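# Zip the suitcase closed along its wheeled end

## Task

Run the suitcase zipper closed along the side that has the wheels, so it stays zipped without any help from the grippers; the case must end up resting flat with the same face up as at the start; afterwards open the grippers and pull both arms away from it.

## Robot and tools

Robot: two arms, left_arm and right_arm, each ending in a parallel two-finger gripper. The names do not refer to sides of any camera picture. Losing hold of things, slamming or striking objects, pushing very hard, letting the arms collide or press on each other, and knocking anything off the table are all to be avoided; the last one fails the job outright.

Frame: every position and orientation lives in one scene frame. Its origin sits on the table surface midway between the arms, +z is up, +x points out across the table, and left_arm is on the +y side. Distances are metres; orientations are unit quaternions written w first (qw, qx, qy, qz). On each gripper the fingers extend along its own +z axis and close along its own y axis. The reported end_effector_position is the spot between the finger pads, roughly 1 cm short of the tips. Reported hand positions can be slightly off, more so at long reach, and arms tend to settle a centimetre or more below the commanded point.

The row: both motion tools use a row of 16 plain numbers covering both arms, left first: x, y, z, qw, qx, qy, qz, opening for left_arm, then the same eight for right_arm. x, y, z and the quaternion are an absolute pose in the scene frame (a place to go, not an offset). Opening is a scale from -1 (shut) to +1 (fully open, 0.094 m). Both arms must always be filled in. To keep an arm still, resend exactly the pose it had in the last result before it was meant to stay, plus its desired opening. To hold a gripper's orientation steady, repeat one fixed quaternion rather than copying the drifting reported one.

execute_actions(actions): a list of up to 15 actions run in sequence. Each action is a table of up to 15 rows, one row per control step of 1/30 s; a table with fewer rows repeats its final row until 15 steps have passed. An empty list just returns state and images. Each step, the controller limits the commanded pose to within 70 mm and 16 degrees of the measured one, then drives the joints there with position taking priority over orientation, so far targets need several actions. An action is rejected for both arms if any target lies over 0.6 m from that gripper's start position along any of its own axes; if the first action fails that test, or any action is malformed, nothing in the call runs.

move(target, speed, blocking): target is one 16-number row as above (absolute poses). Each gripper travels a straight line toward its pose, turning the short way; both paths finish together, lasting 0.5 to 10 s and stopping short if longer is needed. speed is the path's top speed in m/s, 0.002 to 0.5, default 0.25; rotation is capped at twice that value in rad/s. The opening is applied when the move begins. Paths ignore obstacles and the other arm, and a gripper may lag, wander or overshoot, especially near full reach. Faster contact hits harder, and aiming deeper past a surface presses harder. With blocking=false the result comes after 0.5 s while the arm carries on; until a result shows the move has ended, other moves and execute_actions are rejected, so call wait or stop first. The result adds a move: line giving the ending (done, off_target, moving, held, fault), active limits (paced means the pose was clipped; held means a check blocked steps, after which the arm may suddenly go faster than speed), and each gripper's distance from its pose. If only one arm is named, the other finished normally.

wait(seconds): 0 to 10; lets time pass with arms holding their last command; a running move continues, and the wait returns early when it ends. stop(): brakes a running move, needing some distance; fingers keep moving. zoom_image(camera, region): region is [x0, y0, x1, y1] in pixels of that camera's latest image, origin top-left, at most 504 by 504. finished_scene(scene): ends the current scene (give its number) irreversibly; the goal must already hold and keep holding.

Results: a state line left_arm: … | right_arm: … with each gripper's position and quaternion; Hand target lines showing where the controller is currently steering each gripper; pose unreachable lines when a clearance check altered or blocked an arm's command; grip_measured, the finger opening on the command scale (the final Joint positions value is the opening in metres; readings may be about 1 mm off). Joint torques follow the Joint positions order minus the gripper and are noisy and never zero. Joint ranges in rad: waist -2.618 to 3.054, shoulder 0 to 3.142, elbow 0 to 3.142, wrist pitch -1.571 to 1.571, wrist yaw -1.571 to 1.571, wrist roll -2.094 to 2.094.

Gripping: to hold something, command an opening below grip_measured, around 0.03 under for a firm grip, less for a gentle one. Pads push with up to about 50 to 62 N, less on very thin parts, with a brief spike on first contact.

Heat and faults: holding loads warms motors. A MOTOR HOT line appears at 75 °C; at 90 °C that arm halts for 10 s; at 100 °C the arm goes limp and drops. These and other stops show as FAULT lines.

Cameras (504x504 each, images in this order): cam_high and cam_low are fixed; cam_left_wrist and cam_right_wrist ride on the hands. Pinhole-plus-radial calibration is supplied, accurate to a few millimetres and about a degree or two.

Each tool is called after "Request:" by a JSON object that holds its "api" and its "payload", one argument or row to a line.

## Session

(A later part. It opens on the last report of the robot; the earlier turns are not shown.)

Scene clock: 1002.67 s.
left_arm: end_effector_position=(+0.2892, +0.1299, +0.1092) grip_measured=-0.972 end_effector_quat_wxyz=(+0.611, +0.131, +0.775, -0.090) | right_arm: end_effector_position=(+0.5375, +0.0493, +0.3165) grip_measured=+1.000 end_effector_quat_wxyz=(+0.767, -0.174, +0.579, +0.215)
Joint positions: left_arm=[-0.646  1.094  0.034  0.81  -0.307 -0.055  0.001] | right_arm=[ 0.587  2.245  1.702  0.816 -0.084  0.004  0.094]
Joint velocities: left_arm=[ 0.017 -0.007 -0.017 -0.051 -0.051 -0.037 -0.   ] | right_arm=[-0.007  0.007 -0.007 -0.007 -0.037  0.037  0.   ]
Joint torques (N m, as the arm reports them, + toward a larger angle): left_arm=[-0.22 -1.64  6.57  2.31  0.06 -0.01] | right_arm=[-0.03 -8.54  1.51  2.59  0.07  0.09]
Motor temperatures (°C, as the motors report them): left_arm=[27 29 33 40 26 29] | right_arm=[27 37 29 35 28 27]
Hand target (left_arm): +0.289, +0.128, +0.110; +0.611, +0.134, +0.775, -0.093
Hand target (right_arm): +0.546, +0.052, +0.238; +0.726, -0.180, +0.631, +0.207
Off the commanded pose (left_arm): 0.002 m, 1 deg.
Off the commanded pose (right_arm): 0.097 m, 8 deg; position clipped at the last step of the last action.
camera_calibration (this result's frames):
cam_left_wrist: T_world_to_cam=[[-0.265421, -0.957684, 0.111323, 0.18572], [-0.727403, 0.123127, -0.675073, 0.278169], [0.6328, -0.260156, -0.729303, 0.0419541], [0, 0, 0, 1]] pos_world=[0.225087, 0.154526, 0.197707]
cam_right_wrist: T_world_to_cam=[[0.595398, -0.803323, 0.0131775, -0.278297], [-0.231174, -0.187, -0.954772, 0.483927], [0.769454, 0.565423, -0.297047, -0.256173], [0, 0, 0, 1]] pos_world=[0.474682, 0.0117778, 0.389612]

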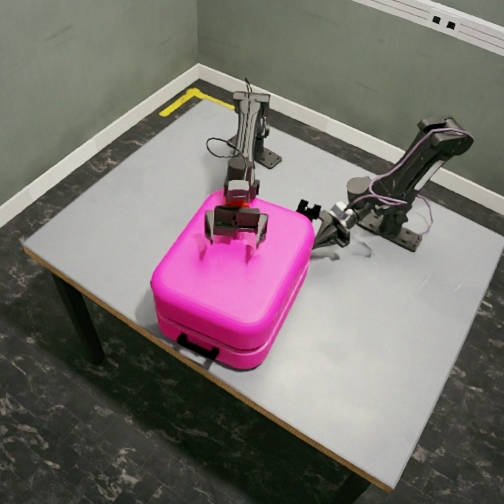

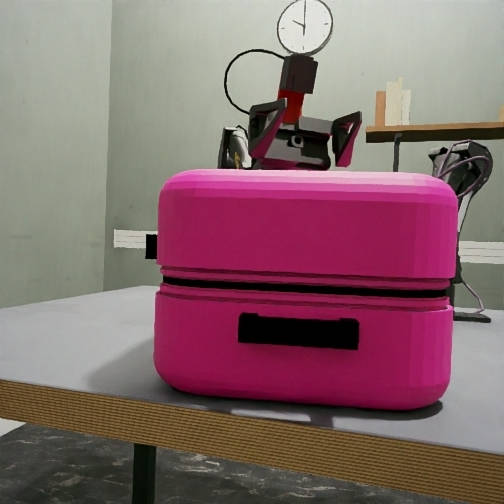

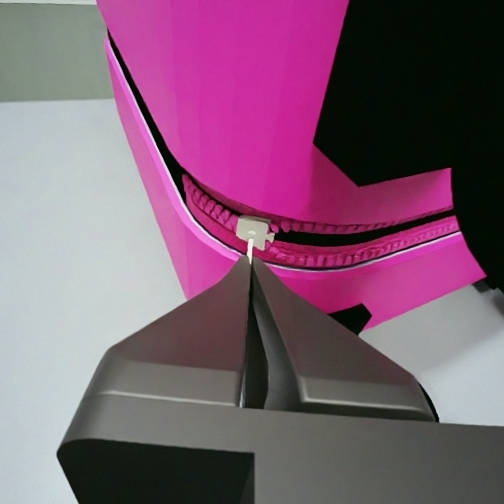

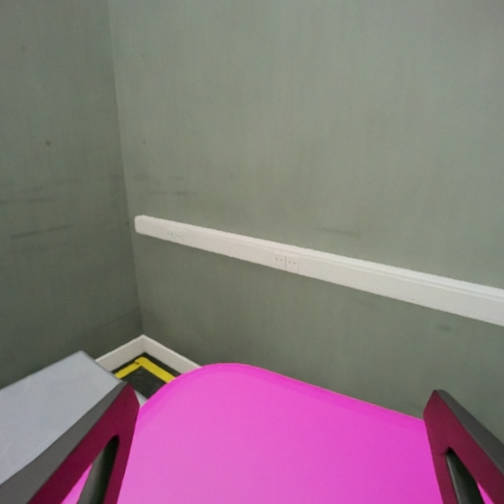

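Request:
{"api": "execute_actions", "payload": {
  "actions": [
    [[0.284,0.121,0.108,0.603,0.153,0.775,-0.113,-1,0.55,0.054,0.22,0.7255,-0.1808,0.6307,0.2080,1]],
    [[0.279,0.113,0.106,0.5944,0.1717,0.7746,-0.1318,-1,0.55,0.054,0.22,0.7255,-0.1808,0.6307,0.2080,1]],
    [[0.276,0.107,0.106,0.5944,0.1717,0.7746,-0.1318,-1,0.55,0.054,0.22,0.7255,-0.1808,0.6307,0.2080,1]],
    [[0.276,0.107,0.106,0.5944,0.1717,0.7746,-0.1318,-1,0.55,0.054,0.22,0.7255,-0.1808,0.6307,0.2080,1]]
  ]
}}

Request:
{"api": "zoom_image", "payload": {
  "camera": "cam_left_wrist",
  "region": [160, 150, 360, 300]
}}

Scene clock: 1016.33 s.
left_arm: end_effector_position=(+0.2859, +0.1256, +0.1090) grip_measured=-0.972 end_effector_quat_wxyz=(+0.608, +0.140, +0.775, -0.098) | right_arm: end_effector_position=(+0.5380, +0.0479, +0.3165) grip_measured=+1.000 end_effector_quat_wxyz=(+0.767, -0.174, +0.579, +0.214)
Joint positions: left_arm=[-0.655  1.073  0.034  0.783 -0.291 -0.056  0.001] | right_arm=[ 0.585  2.244  1.701  0.816 -0.084  0.004  0.094]
Joint velocities: left_arm=[-0.007 -0.012  0.012 -0.007  0.007  0.022  0.   ] | right_arm=[-0.002 -0.012 -0.017  0.022  0.037  0.037  0.   ]
Joint torques (N m, as the arm reports them, + toward a larger angle): left_arm=[-2.24 -2.52  6.28  2.06  0.61 -0.01] | right_arm=[ 0.15 -8.51  1.55  2.59  0.06  0.09]
Motor temperatures (°C, as the motors report them): left_arm=[27 29 33 40 26 29] | right_arm=[27 36 29 35 28 27]
Hand target (left_arm): +0.276, +0.108, +0.106; +0.595, +0.171, +0.774, -0.131
Hand target (right_arm): +0.546, +0.052, +0.238; +0.726, -0.180, +0.631, +0.207
Off the commanded pose (left_arm): 0.021 m, 6 deg.
Off the commanded pose (right_arm): 0.097 m, 8 deg; position clipped at the last step of the last action.
camera_calibration (this result's frames):
cam_left_wrist: T_world_to_cam=[[-0.287631, -0.950871, 0.114508, 0.185864], [-0.728527, 0.139612, -0.670639, 0.273952], [0.621705, -0.276319, -0.732892, 0.048381], [0, 0, 0, 1]] pos_world=[0.222963, 0.151854, 0.197898]
cam_right_wrist: T_world_to_cam=[[0.593647, -0.804625, 0.0127503, -0.278626], [-0.232093, -0.186365, -0.954673, 0.484215], [0.77053, 0.56378, -0.297382, -0.256146], [0, 0, 0, 1]] pos_world=[0.475157, 0.0104612, 0.389646]

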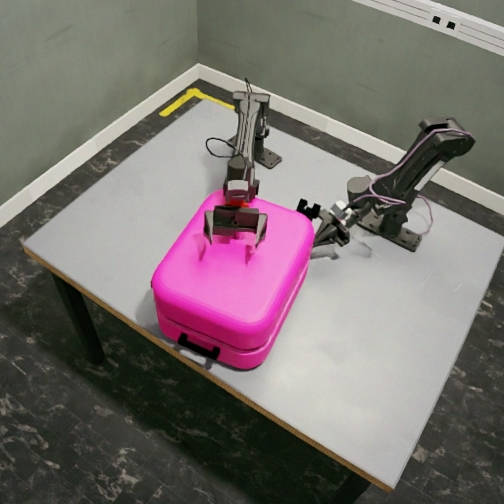

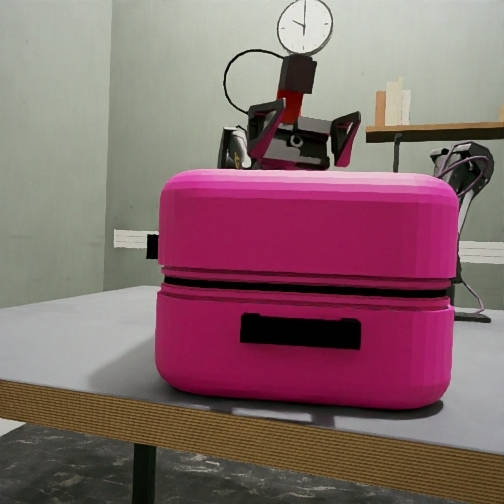

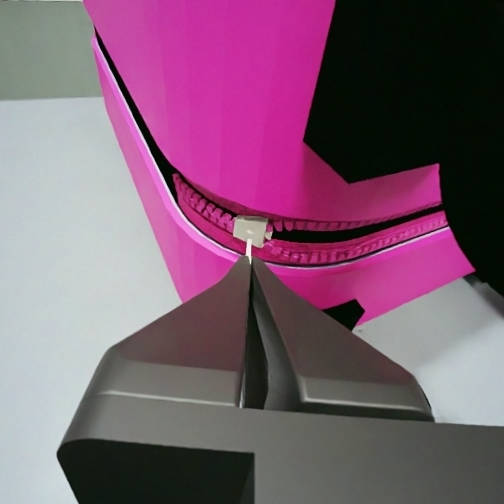

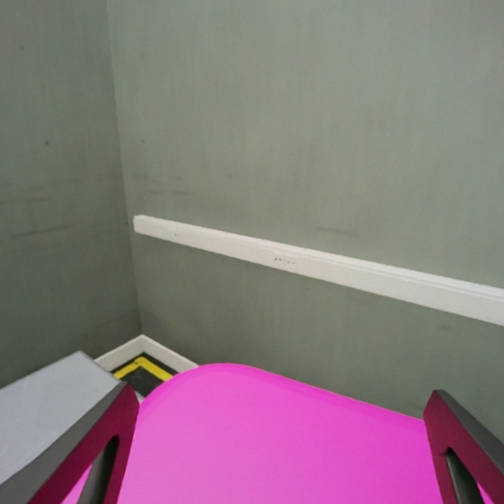

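Region (160, 150, 360, 300) of cam_left_wrist's 504x504 image, scaled by 2.520, with more detail than that image has; it fills the top 378 rows of this view, and the rest is white.

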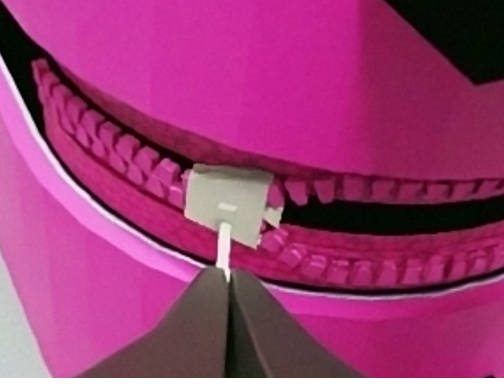

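Request:
{"api": "execute_actions", "payload": {
  "actions": [
    [[0.276,0.107,0.106,0.5944,0.1717,0.7746,-0.1318,-1,0.543,0.064,0.23,0.7255,-0.1808,0.6307,0.2080,1]],
    [[0.275,0.103,0.106,0.5944,0.1717,0.7746,-0.1318,-1,0.537,0.074,0.23,0.7255,-0.1808,0.6307,0.2080,1]],
    [[0.273,0.098,0.106,0.5944,0.1717,0.7746,-0.1318,-1,0.537,0.074,0.23,0.7255,-0.1808,0.6307,0.2080,1]],
    [[0.273,0.098,0.106,0.5944,0.1717,0.7746,-0.1318,-1,0.537,0.074,0.23,0.7255,-0.1808,0.6307,0.2080,1]]
  ]
}}

Request:
{"api": "zoom_image", "payload": {
  "camera": "cam_left_wrist",
  "region": [160, 150, 360, 300]
}}

Scene clock: 1035.90 s.
left_arm: end_effector_position=(+0.2806, +0.1189, +0.1092) grip_measured=-0.972 end_effector_quat_wxyz=(+0.609, +0.138, +0.775, -0.098) | right_arm: end_effector_position=(+0.5398, +0.0440, +0.3164) grip_measured=+1.000 end_effector_quat_wxyz=(+0.769, -0.160, +0.584, +0.204)
Joint positions: left_arm=[-0.719  1.073  0.034  0.78  -0.355 -0.075  0.001] | right_arm=[ 0.588  2.241  1.696  0.816 -0.047  0.004  0.094]
Joint velocities: left_arm=[-0.002 -0.002 -0.002  0.081  0.037  0.007  0.   ] | right_arm=[ 0.002 -0.002 -0.007 -0.051 -0.022 -0.022  0.   ]
Joint torques (N m, as the arm reports them, + toward a larger angle): left_arm=[-2.36 -0.89  7.26  2.14  0.56 -0.03] | right_arm=[ 3.69 -9.06  1.76  2.51  0.07  0.01]
Motor temperatures (°C, as the motors report them): left_arm=[27 29 33 40 27 29] | right_arm=[27 36 29 36 28 27]
Hand target (left_arm): +0.272, +0.099, +0.106; +0.595, +0.171, +0.775, -0.132
Hand target (right_arm): +0.535, +0.069, +0.242; +0.725, -0.181, +0.631, +0.207
Off the commanded pose (left_arm): 0.022 m, 6 deg.
Off the commanded pose (right_arm): 0.091 m, 8 deg; position clipped at the last step of the last action.
camera_calibration (this result's frames):
cam_left_wrist: T_world_to_cam=[[-0.285958, -0.951201, 0.115951, 0.177368], [-0.7278, 0.136882, -0.671989, 0.271364], [0.623325, -0.27655, -0.731427, 0.0493363], [0, 0, 0, 1]] pos_world=[0.217466, 0.145212, 0.197874]
cam_right_wrist: T_world_to_cam=[[0.56747, -0.82339, 0.00269994, -0.264705], [-0.243501, -0.170949, -0.954717, 0.48923], [0.786565, 0.541116, -0.297505, -0.263006], [0, 0, 0, 1]] pos_world=[0.476212, 0.0079948, 0.389545]

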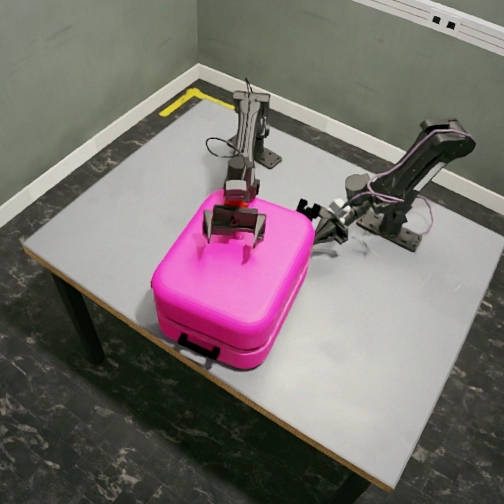

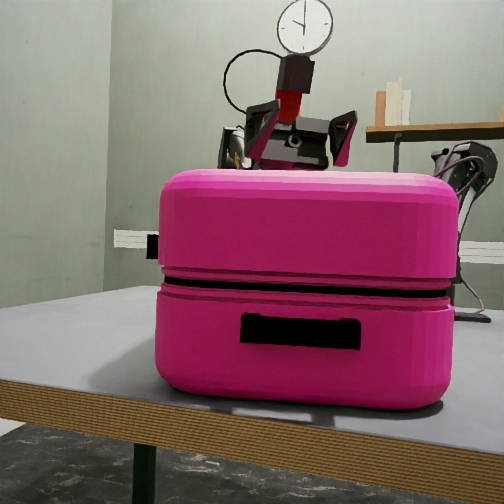

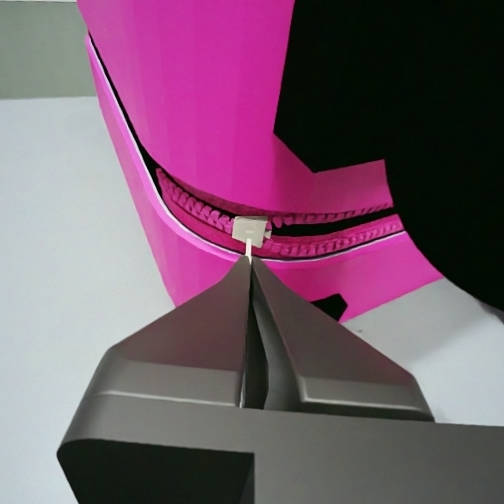

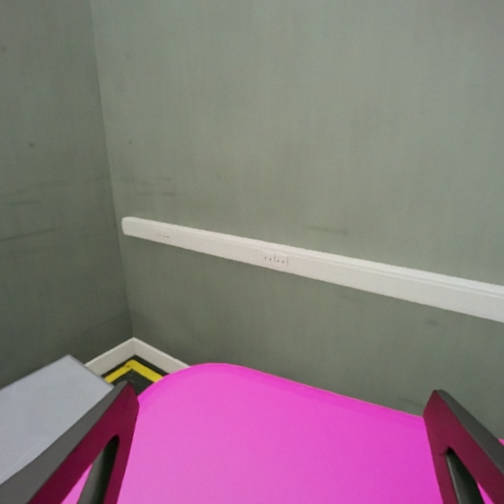

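Region (160, 150, 360, 300) of cam_left_wrist's 504x504 image, scaled by 2.520, with more detail than that image has; it fills the top 378 rows of this view, and the rest is white.

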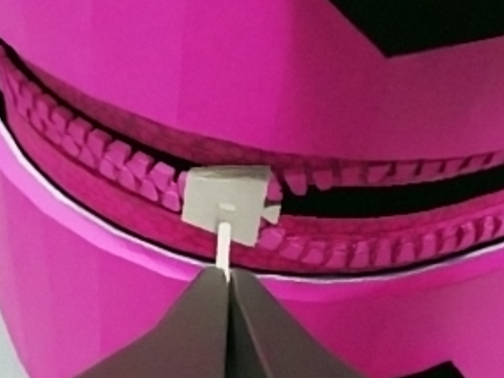

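Request:
{"api": "zoom_image", "payload": {
  "camera": "cam_high",
  "region": [270, 160, 400, 270]
}}

Region (270, 160, 400, 270) of cam_high's 504x504 image, scaled by 3.877, with more detail than that image has; it fills the top 426 rows of this view, and the rest is white.

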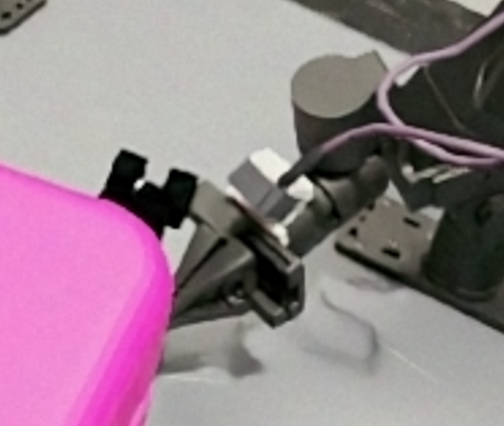

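Request:
{"api": "execute_actions", "payload": {
  "actions": [
    [[0.2715,0.092,0.106,0.5944,0.1717,0.7746,-0.1318,-1,0.537,0.074,0.23,0.7255,-0.1808,0.6307,0.2080,1]],
    [[0.270,0.0865,0.106,0.5944,0.1717,0.7746,-0.1318,-1,0.537,0.074,0.23,0.7255,-0.1808,0.6307,0.2080,1]],
    [[0.270,0.0865,0.106,0.5944,0.1717,0.7746,-0.1318,-1,0.537,0.074,0.23,0.7255,-0.1808,0.6307,0.2080,1]]
  ]
}}

Request:
{"api": "zoom_image", "payload": {
  "camera": "cam_left_wrist",
  "region": [160, 150, 360, 300]
}}

Request:
{"api": "zoom_image", "payload": {
  "camera": "cam_high",
  "region": [270, 160, 400, 270]
}}

Scene clock: 1068.10 s.
left_arm: end_effector_position=(+0.2768, +0.1158, +0.1082) grip_measured=-0.972 end_effector_quat_wxyz=(+0.610, +0.129, +0.777, -0.087) | right_arm: end_effector_position=(+0.5390, +0.0437, +0.3157) grip_measured=+1.000 end_effector_quat_wxyz=(+0.769, -0.160, +0.585, +0.204)
Joint positions: left_arm=[-0.789  1.088  0.039  0.778 -0.452 -0.098  0.001] | right_arm=[ 0.589  2.237  1.69   0.816 -0.046  0.004  0.094]
Joint velocities: left_arm=[ 0.032 -0.002 -0.012 -0.022 -0.007 -0.007  0.   ] | right_arm=[-0.007  0.007 -0.002 -0.066  0.007 -0.022  0.   ]
Joint torques (N m, as the arm reports them, + toward a larger angle): left_arm=[-2.7  -0.17  7.97  2.2   0.82 -0.02] | right_arm=[ 3.7  -8.78  1.98  2.54  0.07  0.01]
Motor temperatures (°C, as the motors report them): left_arm=[27 29 34 40 27 29] | right_arm=[28 36 28 37 28 27]
Hand target (left_arm): +0.268, +0.089, +0.107; +0.594, +0.171, +0.775, -0.131
Hand target (right_arm): +0.535, +0.069, +0.241; +0.725, -0.181, +0.631, +0.207
Off the commanded pose (left_arm): 0.030 m, 7 deg.
Off the commanded pose (right_arm): 0.091 m, 8 deg; position clipped at the last step of the last action.
camera_calibration (this result's frames):
cam_left_wrist: T_world_to_cam=[[-0.258143, -0.959847, 0.109802, 0.167358], [-0.731014, 0.119752, -0.671772, 0.271237], [0.631649, -0.25368, -0.732575, 0.0452881], [0, 0, 0, 1]] pos_world=[0.212874, 0.139645, 0.19701]
cam_right_wrist: T_world_to_cam=[[0.567185, -0.823588, 0.00216825, -0.264156], [-0.245912, -0.171865, -0.953934, 0.48946], [0.786021, 0.540523, -0.30001, -0.261333], [0, 0, 0, 1]] pos_world=[0.475603, 0.00782278, 0.389083]

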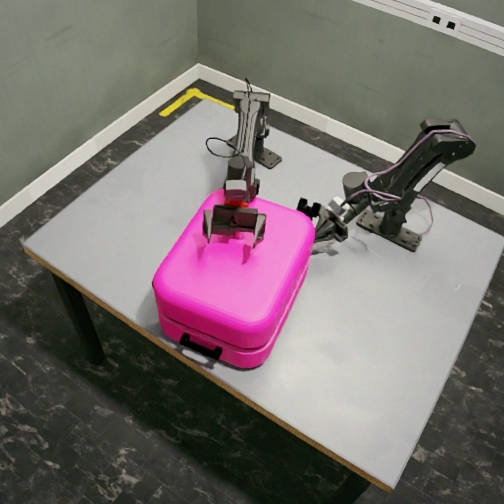

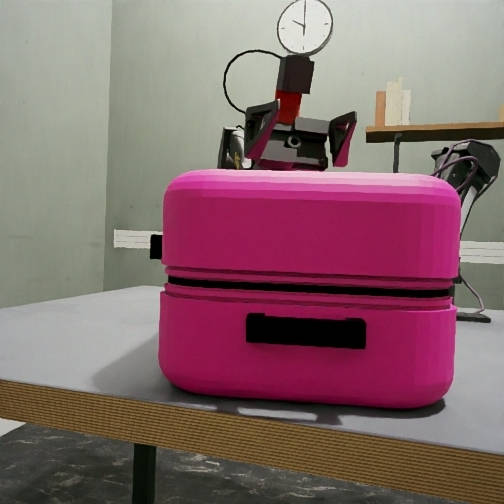

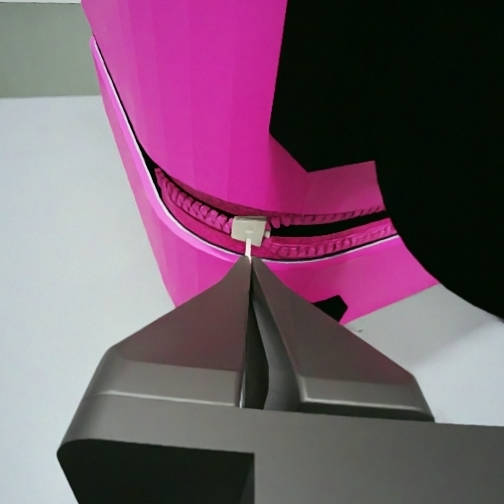

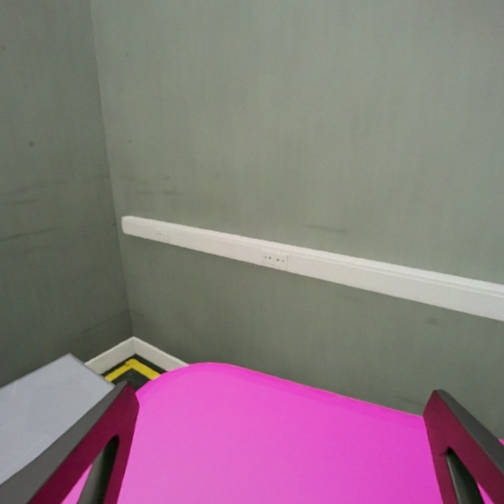

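Region (160, 150, 360, 300) of cam_left_wrist's 504x504 image, scaled by 2.520, with more detail than that image has; it fills the top 378 rows of this view, and the rest is white.

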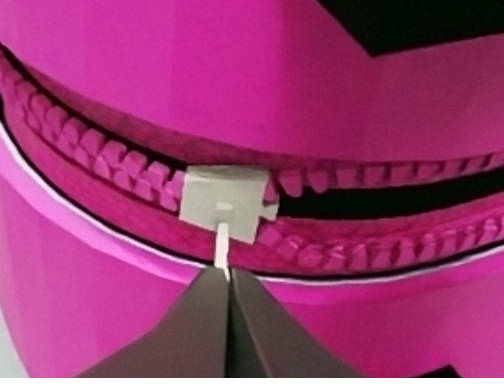

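Region (270, 160, 400, 270) of cam_high's 504x504 image, scaled by 3.877, with more detail than that image has; it fills the top 426 rows of this view, and the rest is white.

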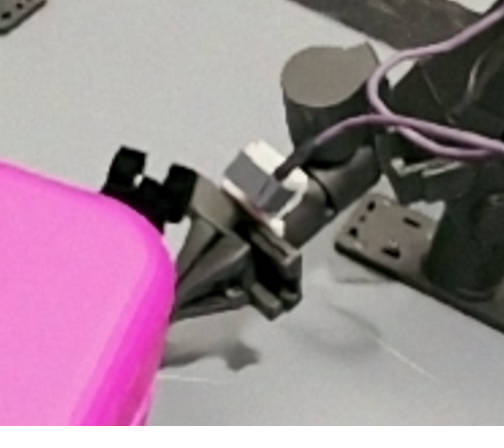

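Request:
{"api": "execute_actions", "payload": {
  "actions": [
    [[0.273,0.087,0.106,0.5944,0.1717,0.7746,-0.1318,-1,0.539,0.070,0.23,0.7255,-0.1808,0.6307,0.2080,1]],
    [[0.276,0.086,0.106,0.5944,0.1717,0.7746,-0.1318,-1,0.539,0.070,0.23,0.7255,-0.1808,0.6307,0.2080,1]],
    [[0.276,0.086,0.106,0.5944,0.1717,0.7746,-0.1318,-1,0.539,0.070,0.23,0.7255,-0.1808,0.6307,0.2080,1]]
  ]
}}

Request:
{"api": "zoom_image", "payload": {
  "camera": "cam_left_wrist",
  "region": [160, 150, 360, 300]
}}

Scene clock: 1109.90 s.
left_arm: end_effector_position=(+0.2787, +0.1149, +0.1070) grip_measured=-0.972 end_effector_quat_wxyz=(+0.609, +0.128, +0.778, -0.084) | right_arm: end_effector_position=(+0.5390, +0.0437, +0.3157) grip_measured=+1.000 end_effector_quat_wxyz=(+0.769, -0.160, +0.585, +0.204)
Joint positions: left_arm=[-0.789  1.117  0.044  0.799 -0.456 -0.098  0.001] | right_arm=[ 0.589  2.237  1.69   0.816 -0.046  0.004  0.094]
Joint velocities: left_arm=[ 0.017 -0.002  0.002  0.007 -0.007  0.022 -0.   ] | right_arm=[ 0.012 -0.012  0.007  0.022 -0.007  0.066  0.   ]
Joint torques (N m, as the arm reports them, + toward a larger angle): left_arm=[-1.09  0.17  8.46  2.23  1.04  0.04] | right_arm=[ 2.99 -8.62  1.87  2.57  0.    0.03]
Motor temperatures (°C, as the motors report them): left_arm=[27 29 34 40 27 28] | right_arm=[28 36 28 38 28 27]
Hand target (left_arm): +0.273, +0.088, +0.107; +0.595, +0.170, +0.775, -0.130
Hand target (right_arm): +0.537, +0.066, +0.240; +0.725, -0.181, +0.631, +0.207
Off the commanded pose (left_arm): 0.029 m, 8 deg.
Off the commanded pose (right_arm): 0.090 m, 8 deg; position clipped at the last step of the last action.
camera_calibration (this result's frames):
cam_left_wrist: T_world_to_cam=[[-0.254109, -0.961201, 0.107337, 0.16641], [-0.732433, 0.118768, -0.6704, 0.272264], [0.631641, -0.248972, -0.734196, 0.042608], [0, 0, 0, 1]] pos_world=[0.214789, 0.138226, 0.195947]
cam_right_wrist: T_world_to_cam=[[0.567185, -0.823588, 0.00216825, -0.264156], [-0.245912, -0.171865, -0.953934, 0.48946], [0.786021, 0.540523, -0.30001, -0.261333], [0, 0, 0, 1]] pos_world=[0.475603, 0.00782278, 0.389083]

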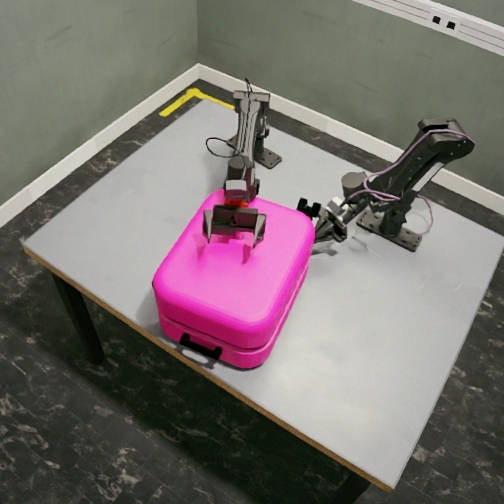

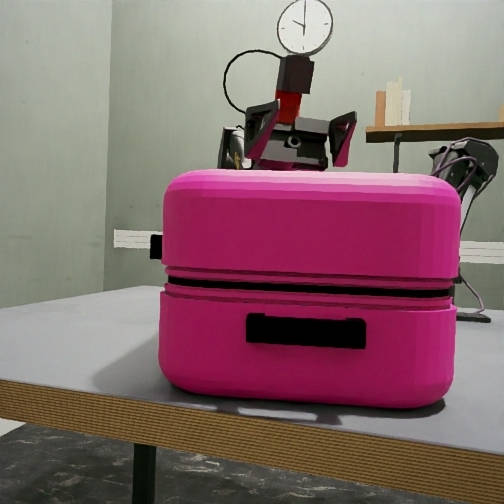

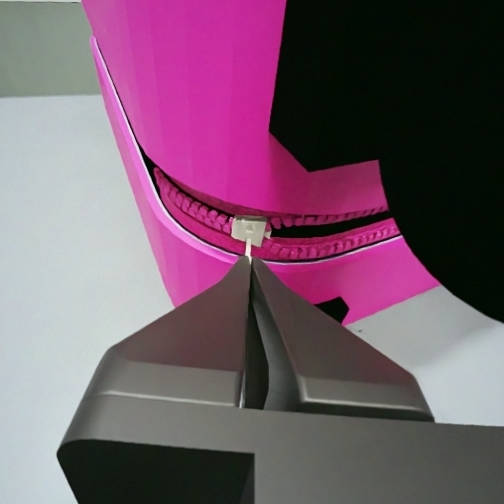

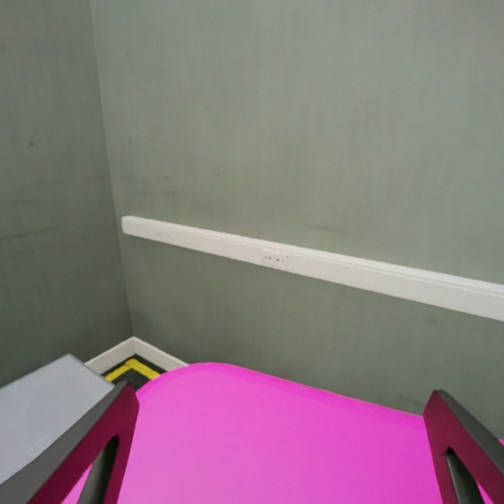

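Region (160, 150, 360, 300) of cam_left_wrist's 504x504 image, scaled by 2.520, with more detail than that image has; it fills the top 378 rows of this view, and the rest is white.

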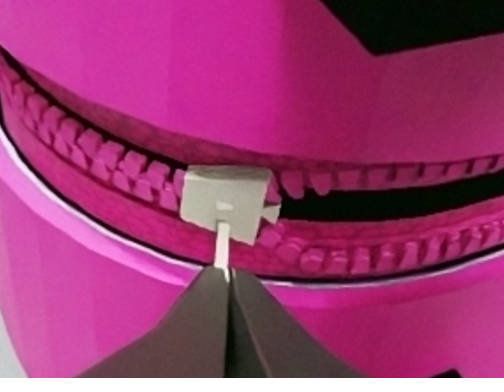

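Request:
{"api": "execute_actions", "payload": {
  "actions": [
    [[0.278,0.100,0.108,0.603,0.148,0.777,-0.105,-1,0.542,0.065,0.23,0.7255,-0.1808,0.6307,0.2080,1]],
    [[0.2785,0.112,0.109,0.612,0.120,0.778,-0.082,-1,0.545,0.060,0.23,0.7255,-0.1808,0.6307,0.2080,1]],
    [[0.2783,0.112,0.109,0.6253,0.0880,0.7721,-0.0712,-1,0.545,0.060,0.23,0.7255,-0.1808,0.6307,0.2080,1]],
    [[0.2782,0.111,0.109,0.6412,0.0534,0.7642,-0.0448,-1,0.545,0.060,0.23,0.7255,-0.1808,0.6307,0.2080,1]],
    [[0.2782,0.111,0.109,0.6412,0.0534,0.7642,-0.0448,-1,0.545,0.060,0.23,0.7255,-0.1808,0.6307,0.2080,1]]
  ]
}}

Request:
{"api": "zoom_image", "payload": {
  "camera": "cam_high",
  "region": [270, 160, 400, 270]
}}

Scene clock: 1150.17 s.
left_arm: end_effector_position=(+0.2774, +0.1149, +0.1059) grip_measured=-0.972 end_effector_quat_wxyz=(+0.637, +0.059, +0.767, -0.040) | right_arm: end_effector_position=(+0.5382, +0.0450, +0.3160) grip_measured=+1.000 end_effector_quat_wxyz=(+0.768, -0.165, +0.583, +0.207)
Joint positions: left_arm=[-0.956  1.355  0.059  1.032 -0.783 -0.174  0.001] | right_arm=[ 0.588  2.237  1.69   0.817 -0.058  0.004  0.094]
Joint velocities: left_arm=[ 0.012  0.002  0.007 -0.051 -0.007 -0.066 -0.   ] | right_arm=[ 0.007 -0.012 -0.012 -0.066  0.037 -0.022  0.   ]
Joint torques (N m, as the arm reports them, + toward a larger angle): left_arm=[-1.03 -1.58  6.02  2.33 -0.18 -0.09] | right_arm=[ 1.16 -8.23  1.88  2.6  -0.06  0.07]
Motor temperatures (°C, as the motors report them): left_arm=[27 28 35 40 28 28] | right_arm=[28 36 28 39 28 27]
Hand target (left_arm): +0.278, +0.111, +0.109; +0.641, +0.054, +0.764, -0.045
Hand target (right_arm): +0.542, +0.057, +0.239; +0.725, -0.180, +0.631, +0.207
Off the commanded pose (left_arm): 0.005 m, 1 deg.
Off the commanded pose (right_arm): 0.088 m, 8 deg; position clipped at the last step of the last action.
camera_calibration (this result's frames):
cam_left_wrist: T_world_to_cam=[[-0.100219, -0.987602, 0.120824, 0.125177], [-0.70187, -0.0158984, -0.712127, 0.282036], [0.705219, -0.156171, -0.691575, 0.00702117], [0, 0, 0, 1]] pos_world=[0.205546, 0.129206, 0.190577]
cam_right_wrist: T_world_to_cam=[[0.575602, -0.817712, 0.00538256, -0.268423], [-0.241494, -0.176273, -0.954258, 0.487707], [0.781257, 0.547973, -0.298936, -0.259339], [0, 0, 0, 1]] pos_world=[0.474893, 0.00858765, 0.389318]

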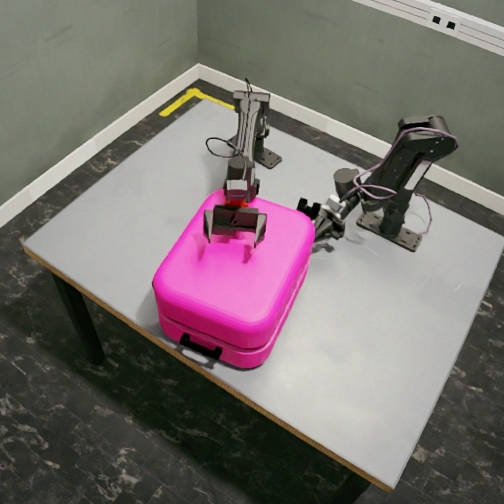

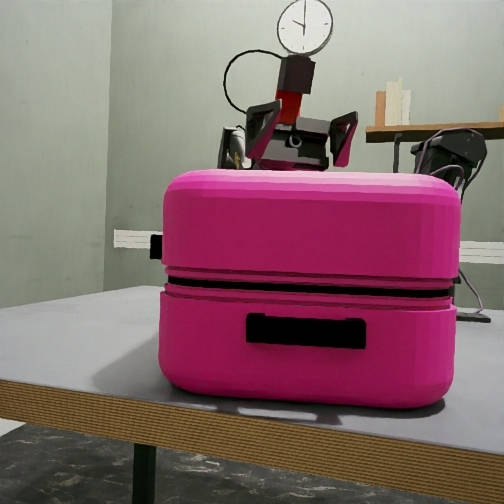

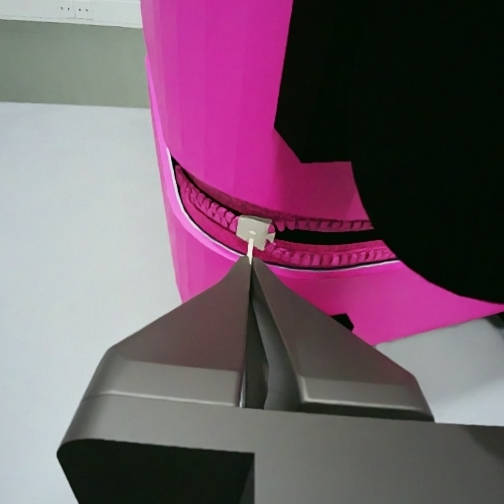

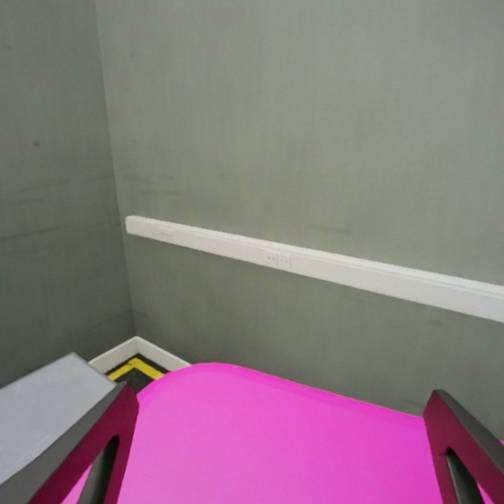

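Region (270, 160, 400, 270) of cam_high's 504x504 image, scaled by 3.877, with more detail than that image has; it fills the top 426 rows of this view, and the rest is white.

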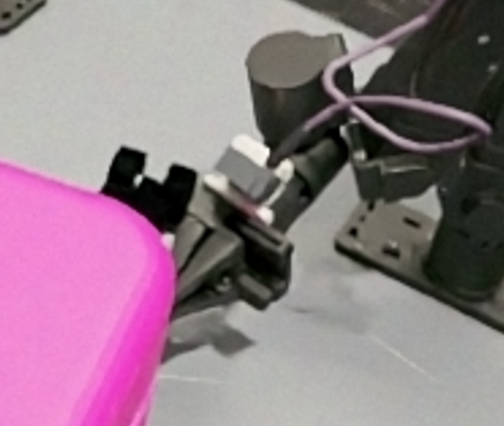

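Request:
{"api": "execute_actions", "payload": {
  "actions": [
    [[0.2775,0.104,0.110,0.6403,0.0668,0.7631,-0.0560,-1,0.542,0.064,0.23,0.7255,-0.1808,0.6307,0.2080,1]],
    [[0.277,0.097,0.110,0.6393,0.0801,0.7618,-0.0672,-1,0.540,0.068,0.23,0.7255,-0.1808,0.6307,0.2080,1]],
    [[0.2765,0.091,0.110,0.6393,0.0801,0.7618,-0.0672,-1,0.540,0.068,0.23,0.7255,-0.1808,0.6307,0.2080,1]],
    [[0.2765,0.091,0.110,0.6393,0.0801,0.7618,-0.0672,-1,0.540,0.068,0.23,0.7255,-0.1808,0.6307,0.2080,1]]
  ]
}}

Request:
{"api": "zoom_image", "payload": {
  "camera": "cam_left_wrist",
  "region": [160, 150, 360, 300]
}}

Scene clock: 1175.83 s.
left_arm: end_effector_position=(+0.2773, +0.1129, +0.1059) grip_measured=-0.972 end_effector_quat_wxyz=(+0.639, +0.059, +0.766, -0.036) | right_arm: end_effector_position=(+0.5382, +0.0449, +0.3160) grip_measured=+1.000 end_effector_quat_wxyz=(+0.768, -0.164, +0.583, +0.207)
Joint positions: left_arm=[-0.97   1.375  0.067  1.045 -0.804 -0.172  0.001] | right_arm=[ 0.588  2.237  1.69   0.817 -0.057  0.004  0.094]
Joint velocities: left_arm=[ 0.012  0.002 -0.002 -0.022 -0.007 -0.022 -0.001] | right_arm=[ 0.022 -0.017 -0.012  0.022 -0.066 -0.051  0.   ]
Joint torques (N m, as the arm reports them, + toward a larger angle): left_arm=[-1.97 -1.49  6.98  2.33  0.34  0.03] | right_arm=[ 2.73 -8.56  1.82  2.57  0.07  0.03]
Motor temperatures (°C, as the motors report them): left_arm=[27 28 34 41 27 29] | right_arm=[28 36 28 40 28 27]
Hand target (left_arm): +0.275, +0.092, +0.111; +0.639, +0.080, +0.762, -0.067
Hand target (right_arm): +0.537, +0.064, +0.240; +0.725, -0.181, +0.631, +0.207
Off the commanded pose (left_arm): 0.022 m, 4 deg.
Off the commanded pose (right_arm): 0.089 m, 8 deg; position clipped at the last step of the last action.
camera_calibration (this result's frames):
cam_left_wrist: T_world_to_cam=[[-0.0949699, -0.98883, 0.114872, 0.122505], [-0.698808, -0.0159613, -0.715131, 0.281428], [0.708977, -0.14819, -0.689486, 0.00460877], [0, 0, 0, 1]] pos_world=[0.205031, 0.126312, 0.190363]
cam_right_wrist: T_world_to_cam=[[0.575001, -0.818136, 0.00518095, -0.268152], [-0.241713, -0.175923, -0.954267, 0.48781], [0.781632, 0.547452, -0.29891, -0.259514], [0, 0, 0, 1]] pos_world=[0.474942, 0.0085039, 0.389319]

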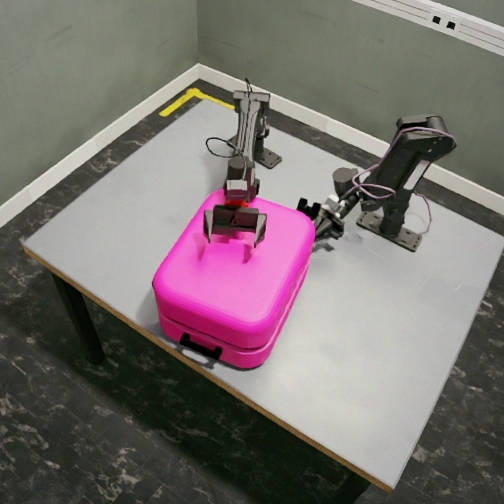

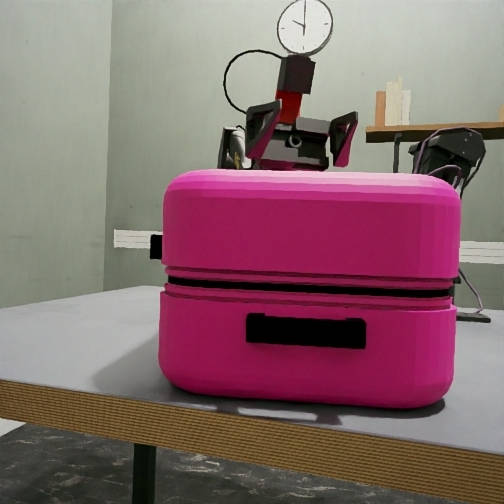

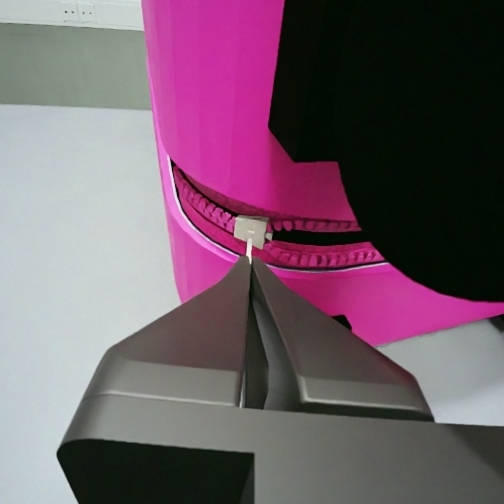

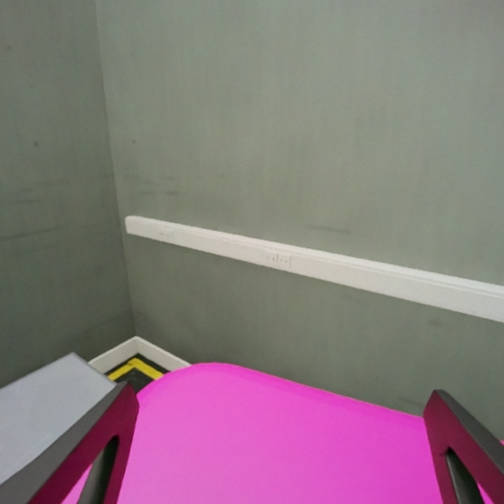

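Region (160, 150, 360, 300) of cam_left_wrist's 504x504 image, scaled by 2.520, with more detail than that image has; it fills the top 378 rows of this view, and the rest is white.

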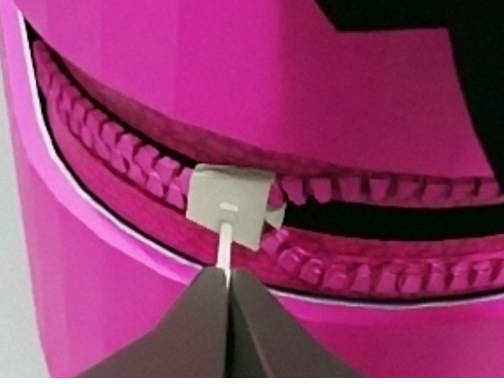

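Request:
{"api": "execute_actions", "payload": {
  "actions": [
    [[0.2755,0.087,0.110,0.6393,0.0801,0.7618,-0.0672,-1,0.540,0.068,0.23,0.7255,-0.1808,0.6307,0.2080,1]],
    [[0.2745,0.082,0.110,0.6393,0.0801,0.7618,-0.0672,-1,0.540,0.068,0.23,0.7255,-0.1808,0.6307,0.2080,1]],
    [[0.2745,0.082,0.110,0.6393,0.0801,0.7618,-0.0672,-1,0.540,0.068,0.23,0.7255,-0.1808,0.6307,0.2080,1]]
  ]
}}

Request:
{"api": "zoom_image", "payload": {
  "camera": "cam_left_wrist",
  "region": [160, 150, 360, 300]
}}

Scene clock: 1182.17 s.
left_arm: end_effector_position=(+0.2756, +0.1087, +0.1062) grip_measured=-0.972 end_effector_quat_wxyz=(+0.641, +0.056, +0.765, -0.026) | right_arm: end_effector_position=(+0.5382, +0.0449, +0.3160) grip_measured=+1.000 end_effector_quat_wxyz=(+0.768, -0.164, +0.583, +0.207)
Joint positions: left_arm=[-1.007  1.401  0.084  1.045 -0.857 -0.176  0.001] | right_arm=[ 0.588  2.237  1.69   0.817 -0.057  0.004  0.094]
Joint velocities: left_arm=[ 0.002  0.022 -0.022 -0.037  0.007 -0.007 -0.001] | right_arm=[ 0.007 -0.012 -0.012 -0.051  0.037 -0.007  0.   ]
Joint torques (N m, as the arm reports them, + toward a larger angle): left_arm=[-2.49 -1.89  7.48  2.17  0.47 -0.03] | right_arm=[ 2.74 -8.56  1.81  2.57  0.07  0.03]
Motor temperatures (°C, as the motors report them): left_arm=[27 28 34 41 27 29] | right_arm=[28 36 28 40 28 27]
Hand target (left_arm): +0.273, +0.083, +0.111; +0.639, +0.080, +0.762, -0.067
Hand target (right_arm): +0.537, +0.064, +0.240; +0.725, -0.181, +0.631, +0.207
Off the commanded pose (left_arm): 0.027 m, 5 deg.
Off the commanded pose (right_arm): 0.089 m, 8 deg; position clipped at the last step of the last action.
camera_calibration (this result's frames):
cam_left_wrist: T_world_to_cam=[[-0.0804639, -0.991381, 0.103385, 0.115665], [-0.694247, -0.0186841, -0.719494, 0.279884], [0.715225, -0.129668, -0.68676, 0.00143886], [0, 0, 0, 1]] pos_world=[0.202586, 0.120084, 0.190405]
cam_right_wrist: T_world_to_cam=[[0.575001, -0.818136, 0.00518095, -0.268152], [-0.241713, -0.175923, -0.954267, 0.48781], [0.781632, 0.547452, -0.29891, -0.259514], [0, 0, 0, 1]] pos_world=[0.474942, 0.0085039, 0.389319]

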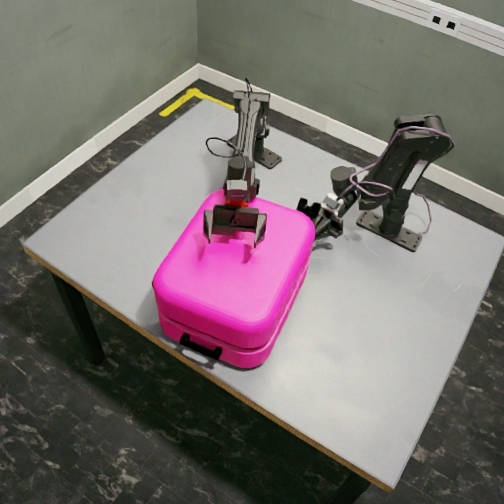

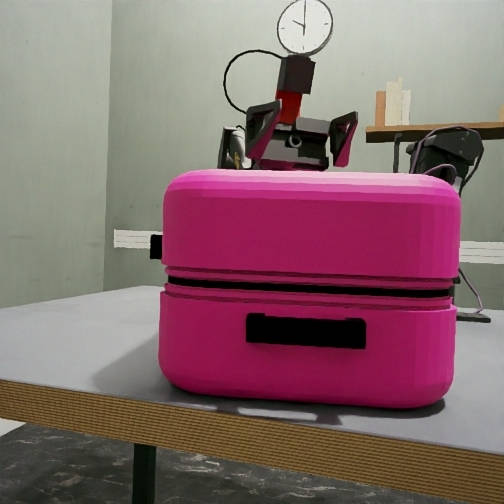

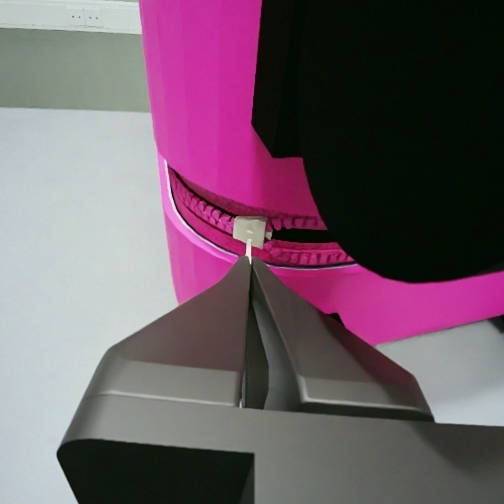

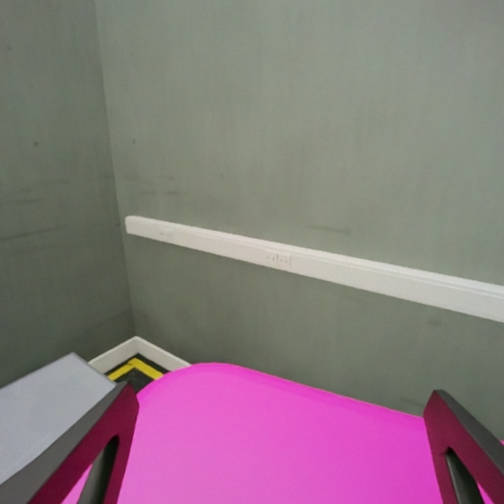

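Region (160, 150, 360, 300) of cam_left_wrist's 504x504 image, scaled by 2.520, with more detail than that image has; it fills the top 378 rows of this view, and the rest is white.

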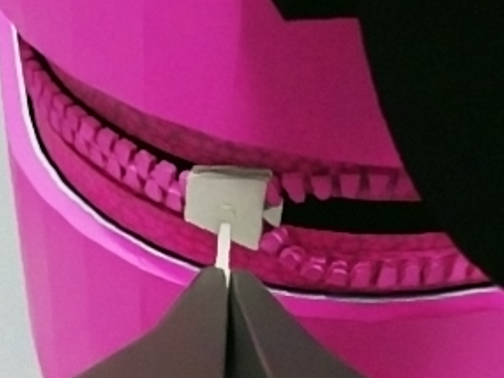

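Request:
{"api": "zoom_image", "payload": {
  "camera": "cam_high",
  "region": [130, 170, 340, 380]
}}

Region (130, 170, 340, 380) of cam_high's 504x504 image, scaled by 2.400, with more detail than that image has.

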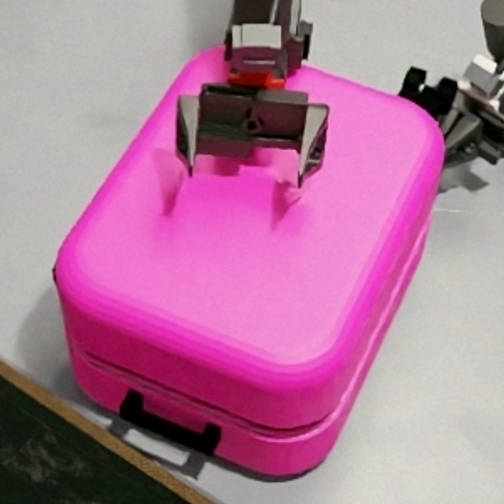

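Request:
{"api": "execute_actions", "payload": {
  "actions": [
    [[0.274,0.078,0.110,0.6434,0.0698,0.7600,-0.0591,-1,0.540,0.068,0.23,0.7255,-0.1808,0.6307,0.2080,1]],
    [[0.2735,0.0735,0.110,0.6474,0.0597,0.7581,-0.0510,-1,0.540,0.068,0.23,0.7255,-0.1808,0.6307,0.2080,1]],
    [[0.2735,0.069,0.110,0.6549,0.0461,0.7533,-0.0401,-1,0.540,0.068,0.23,0.7255,-0.1808,0.6307,0.2080,1]],
    [[0.2735,0.069,0.110,0.6549,0.0461,0.7533,-0.0401,-1,0.540,0.068,0.23,0.7255,-0.1808,0.6307,0.2080,1]]
  ]
}}

Scene clock: 1218.57 s.
left_arm: end_effector_position=(+0.2731, +0.0973, +0.1045) grip_measured=-0.972 end_effector_quat_wxyz=(+0.652, +0.030, +0.757, +0.008) | right_arm: end_effector_position=(+0.5383, +0.0448, +0.3160) grip_measured=+1.000 end_effector_quat_wxyz=(+0.768, -0.164, +0.583, +0.207)
Joint positions: left_arm=[-1.107  1.548  0.155  1.092 -1.045 -0.21   0.001] | right_arm=[ 0.588  2.237  1.69   0.817 -0.056  0.004  0.094]
Joint velocities: left_arm=[ 0.002  0.012 -0.007 -0.037  0.051 -0.037  0.001] | right_arm=[-0.007  0.007 -0.007 -0.022 -0.037 -0.007  0.   ]
Joint torques (N m, as the arm reports them, + toward a larger angle): left_arm=[-2.12 -2.66  7.11  2.35  0.48 -0.03] | right_arm=[ 2.71 -8.57  1.81  2.57  0.07  0.03]
Motor temperatures (°C, as the motors report them): left_arm=[27 28 35 40 27 28] | right_arm=[28 36 28 41 28 27]
Hand target (left_arm): +0.272, +0.070, +0.111; +0.654, +0.046, +0.754, -0.040
Hand target (right_arm): +0.537, +0.064, +0.240; +0.725, -0.181, +0.631, +0.207
Off the commanded pose (left_arm): 0.029 m, 6 deg.
Off the commanded pose (right_arm): 0.089 m, 8 deg; position clipped at the last step of the last action.
camera_calibration (this result's frames):
cam_left_wrist: T_world_to_cam=[[0.00122336, -0.996405, 0.0847083, 0.0844069], [-0.669462, -0.0637413, -0.740107, 0.276503], [0.742845, -0.0558036, -0.667133, -0.0162049], [0, 0, 0, 1]] pos_world=[0.197043, 0.100824, 0.186681]
cam_right_wrist: T_world_to_cam=[[0.5747, -0.818348, 0.00508013, -0.268017], [-0.241823, -0.175748, -0.954272, 0.487862], [0.781819, 0.547192, -0.298898, -0.259602], [0, 0, 0, 1]] pos_world=[0.474967, 0.00846201, 0.38932]

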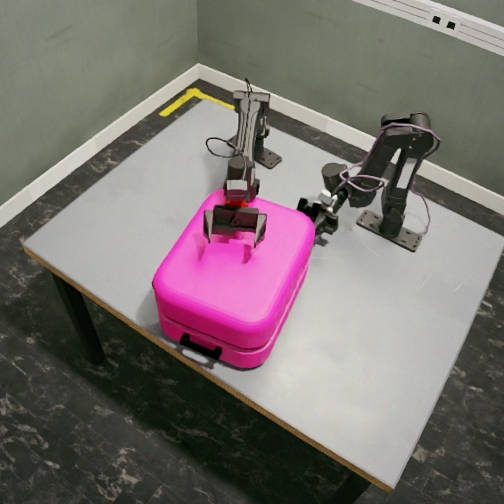

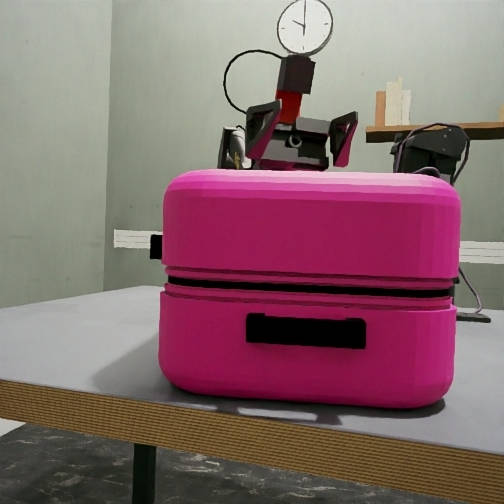

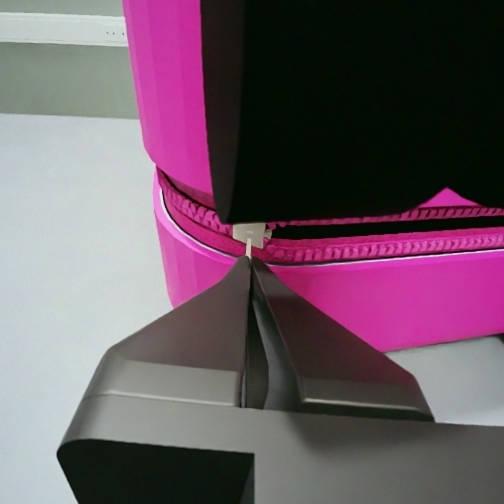

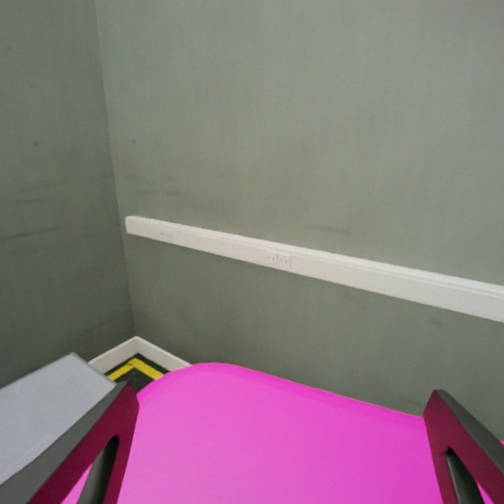

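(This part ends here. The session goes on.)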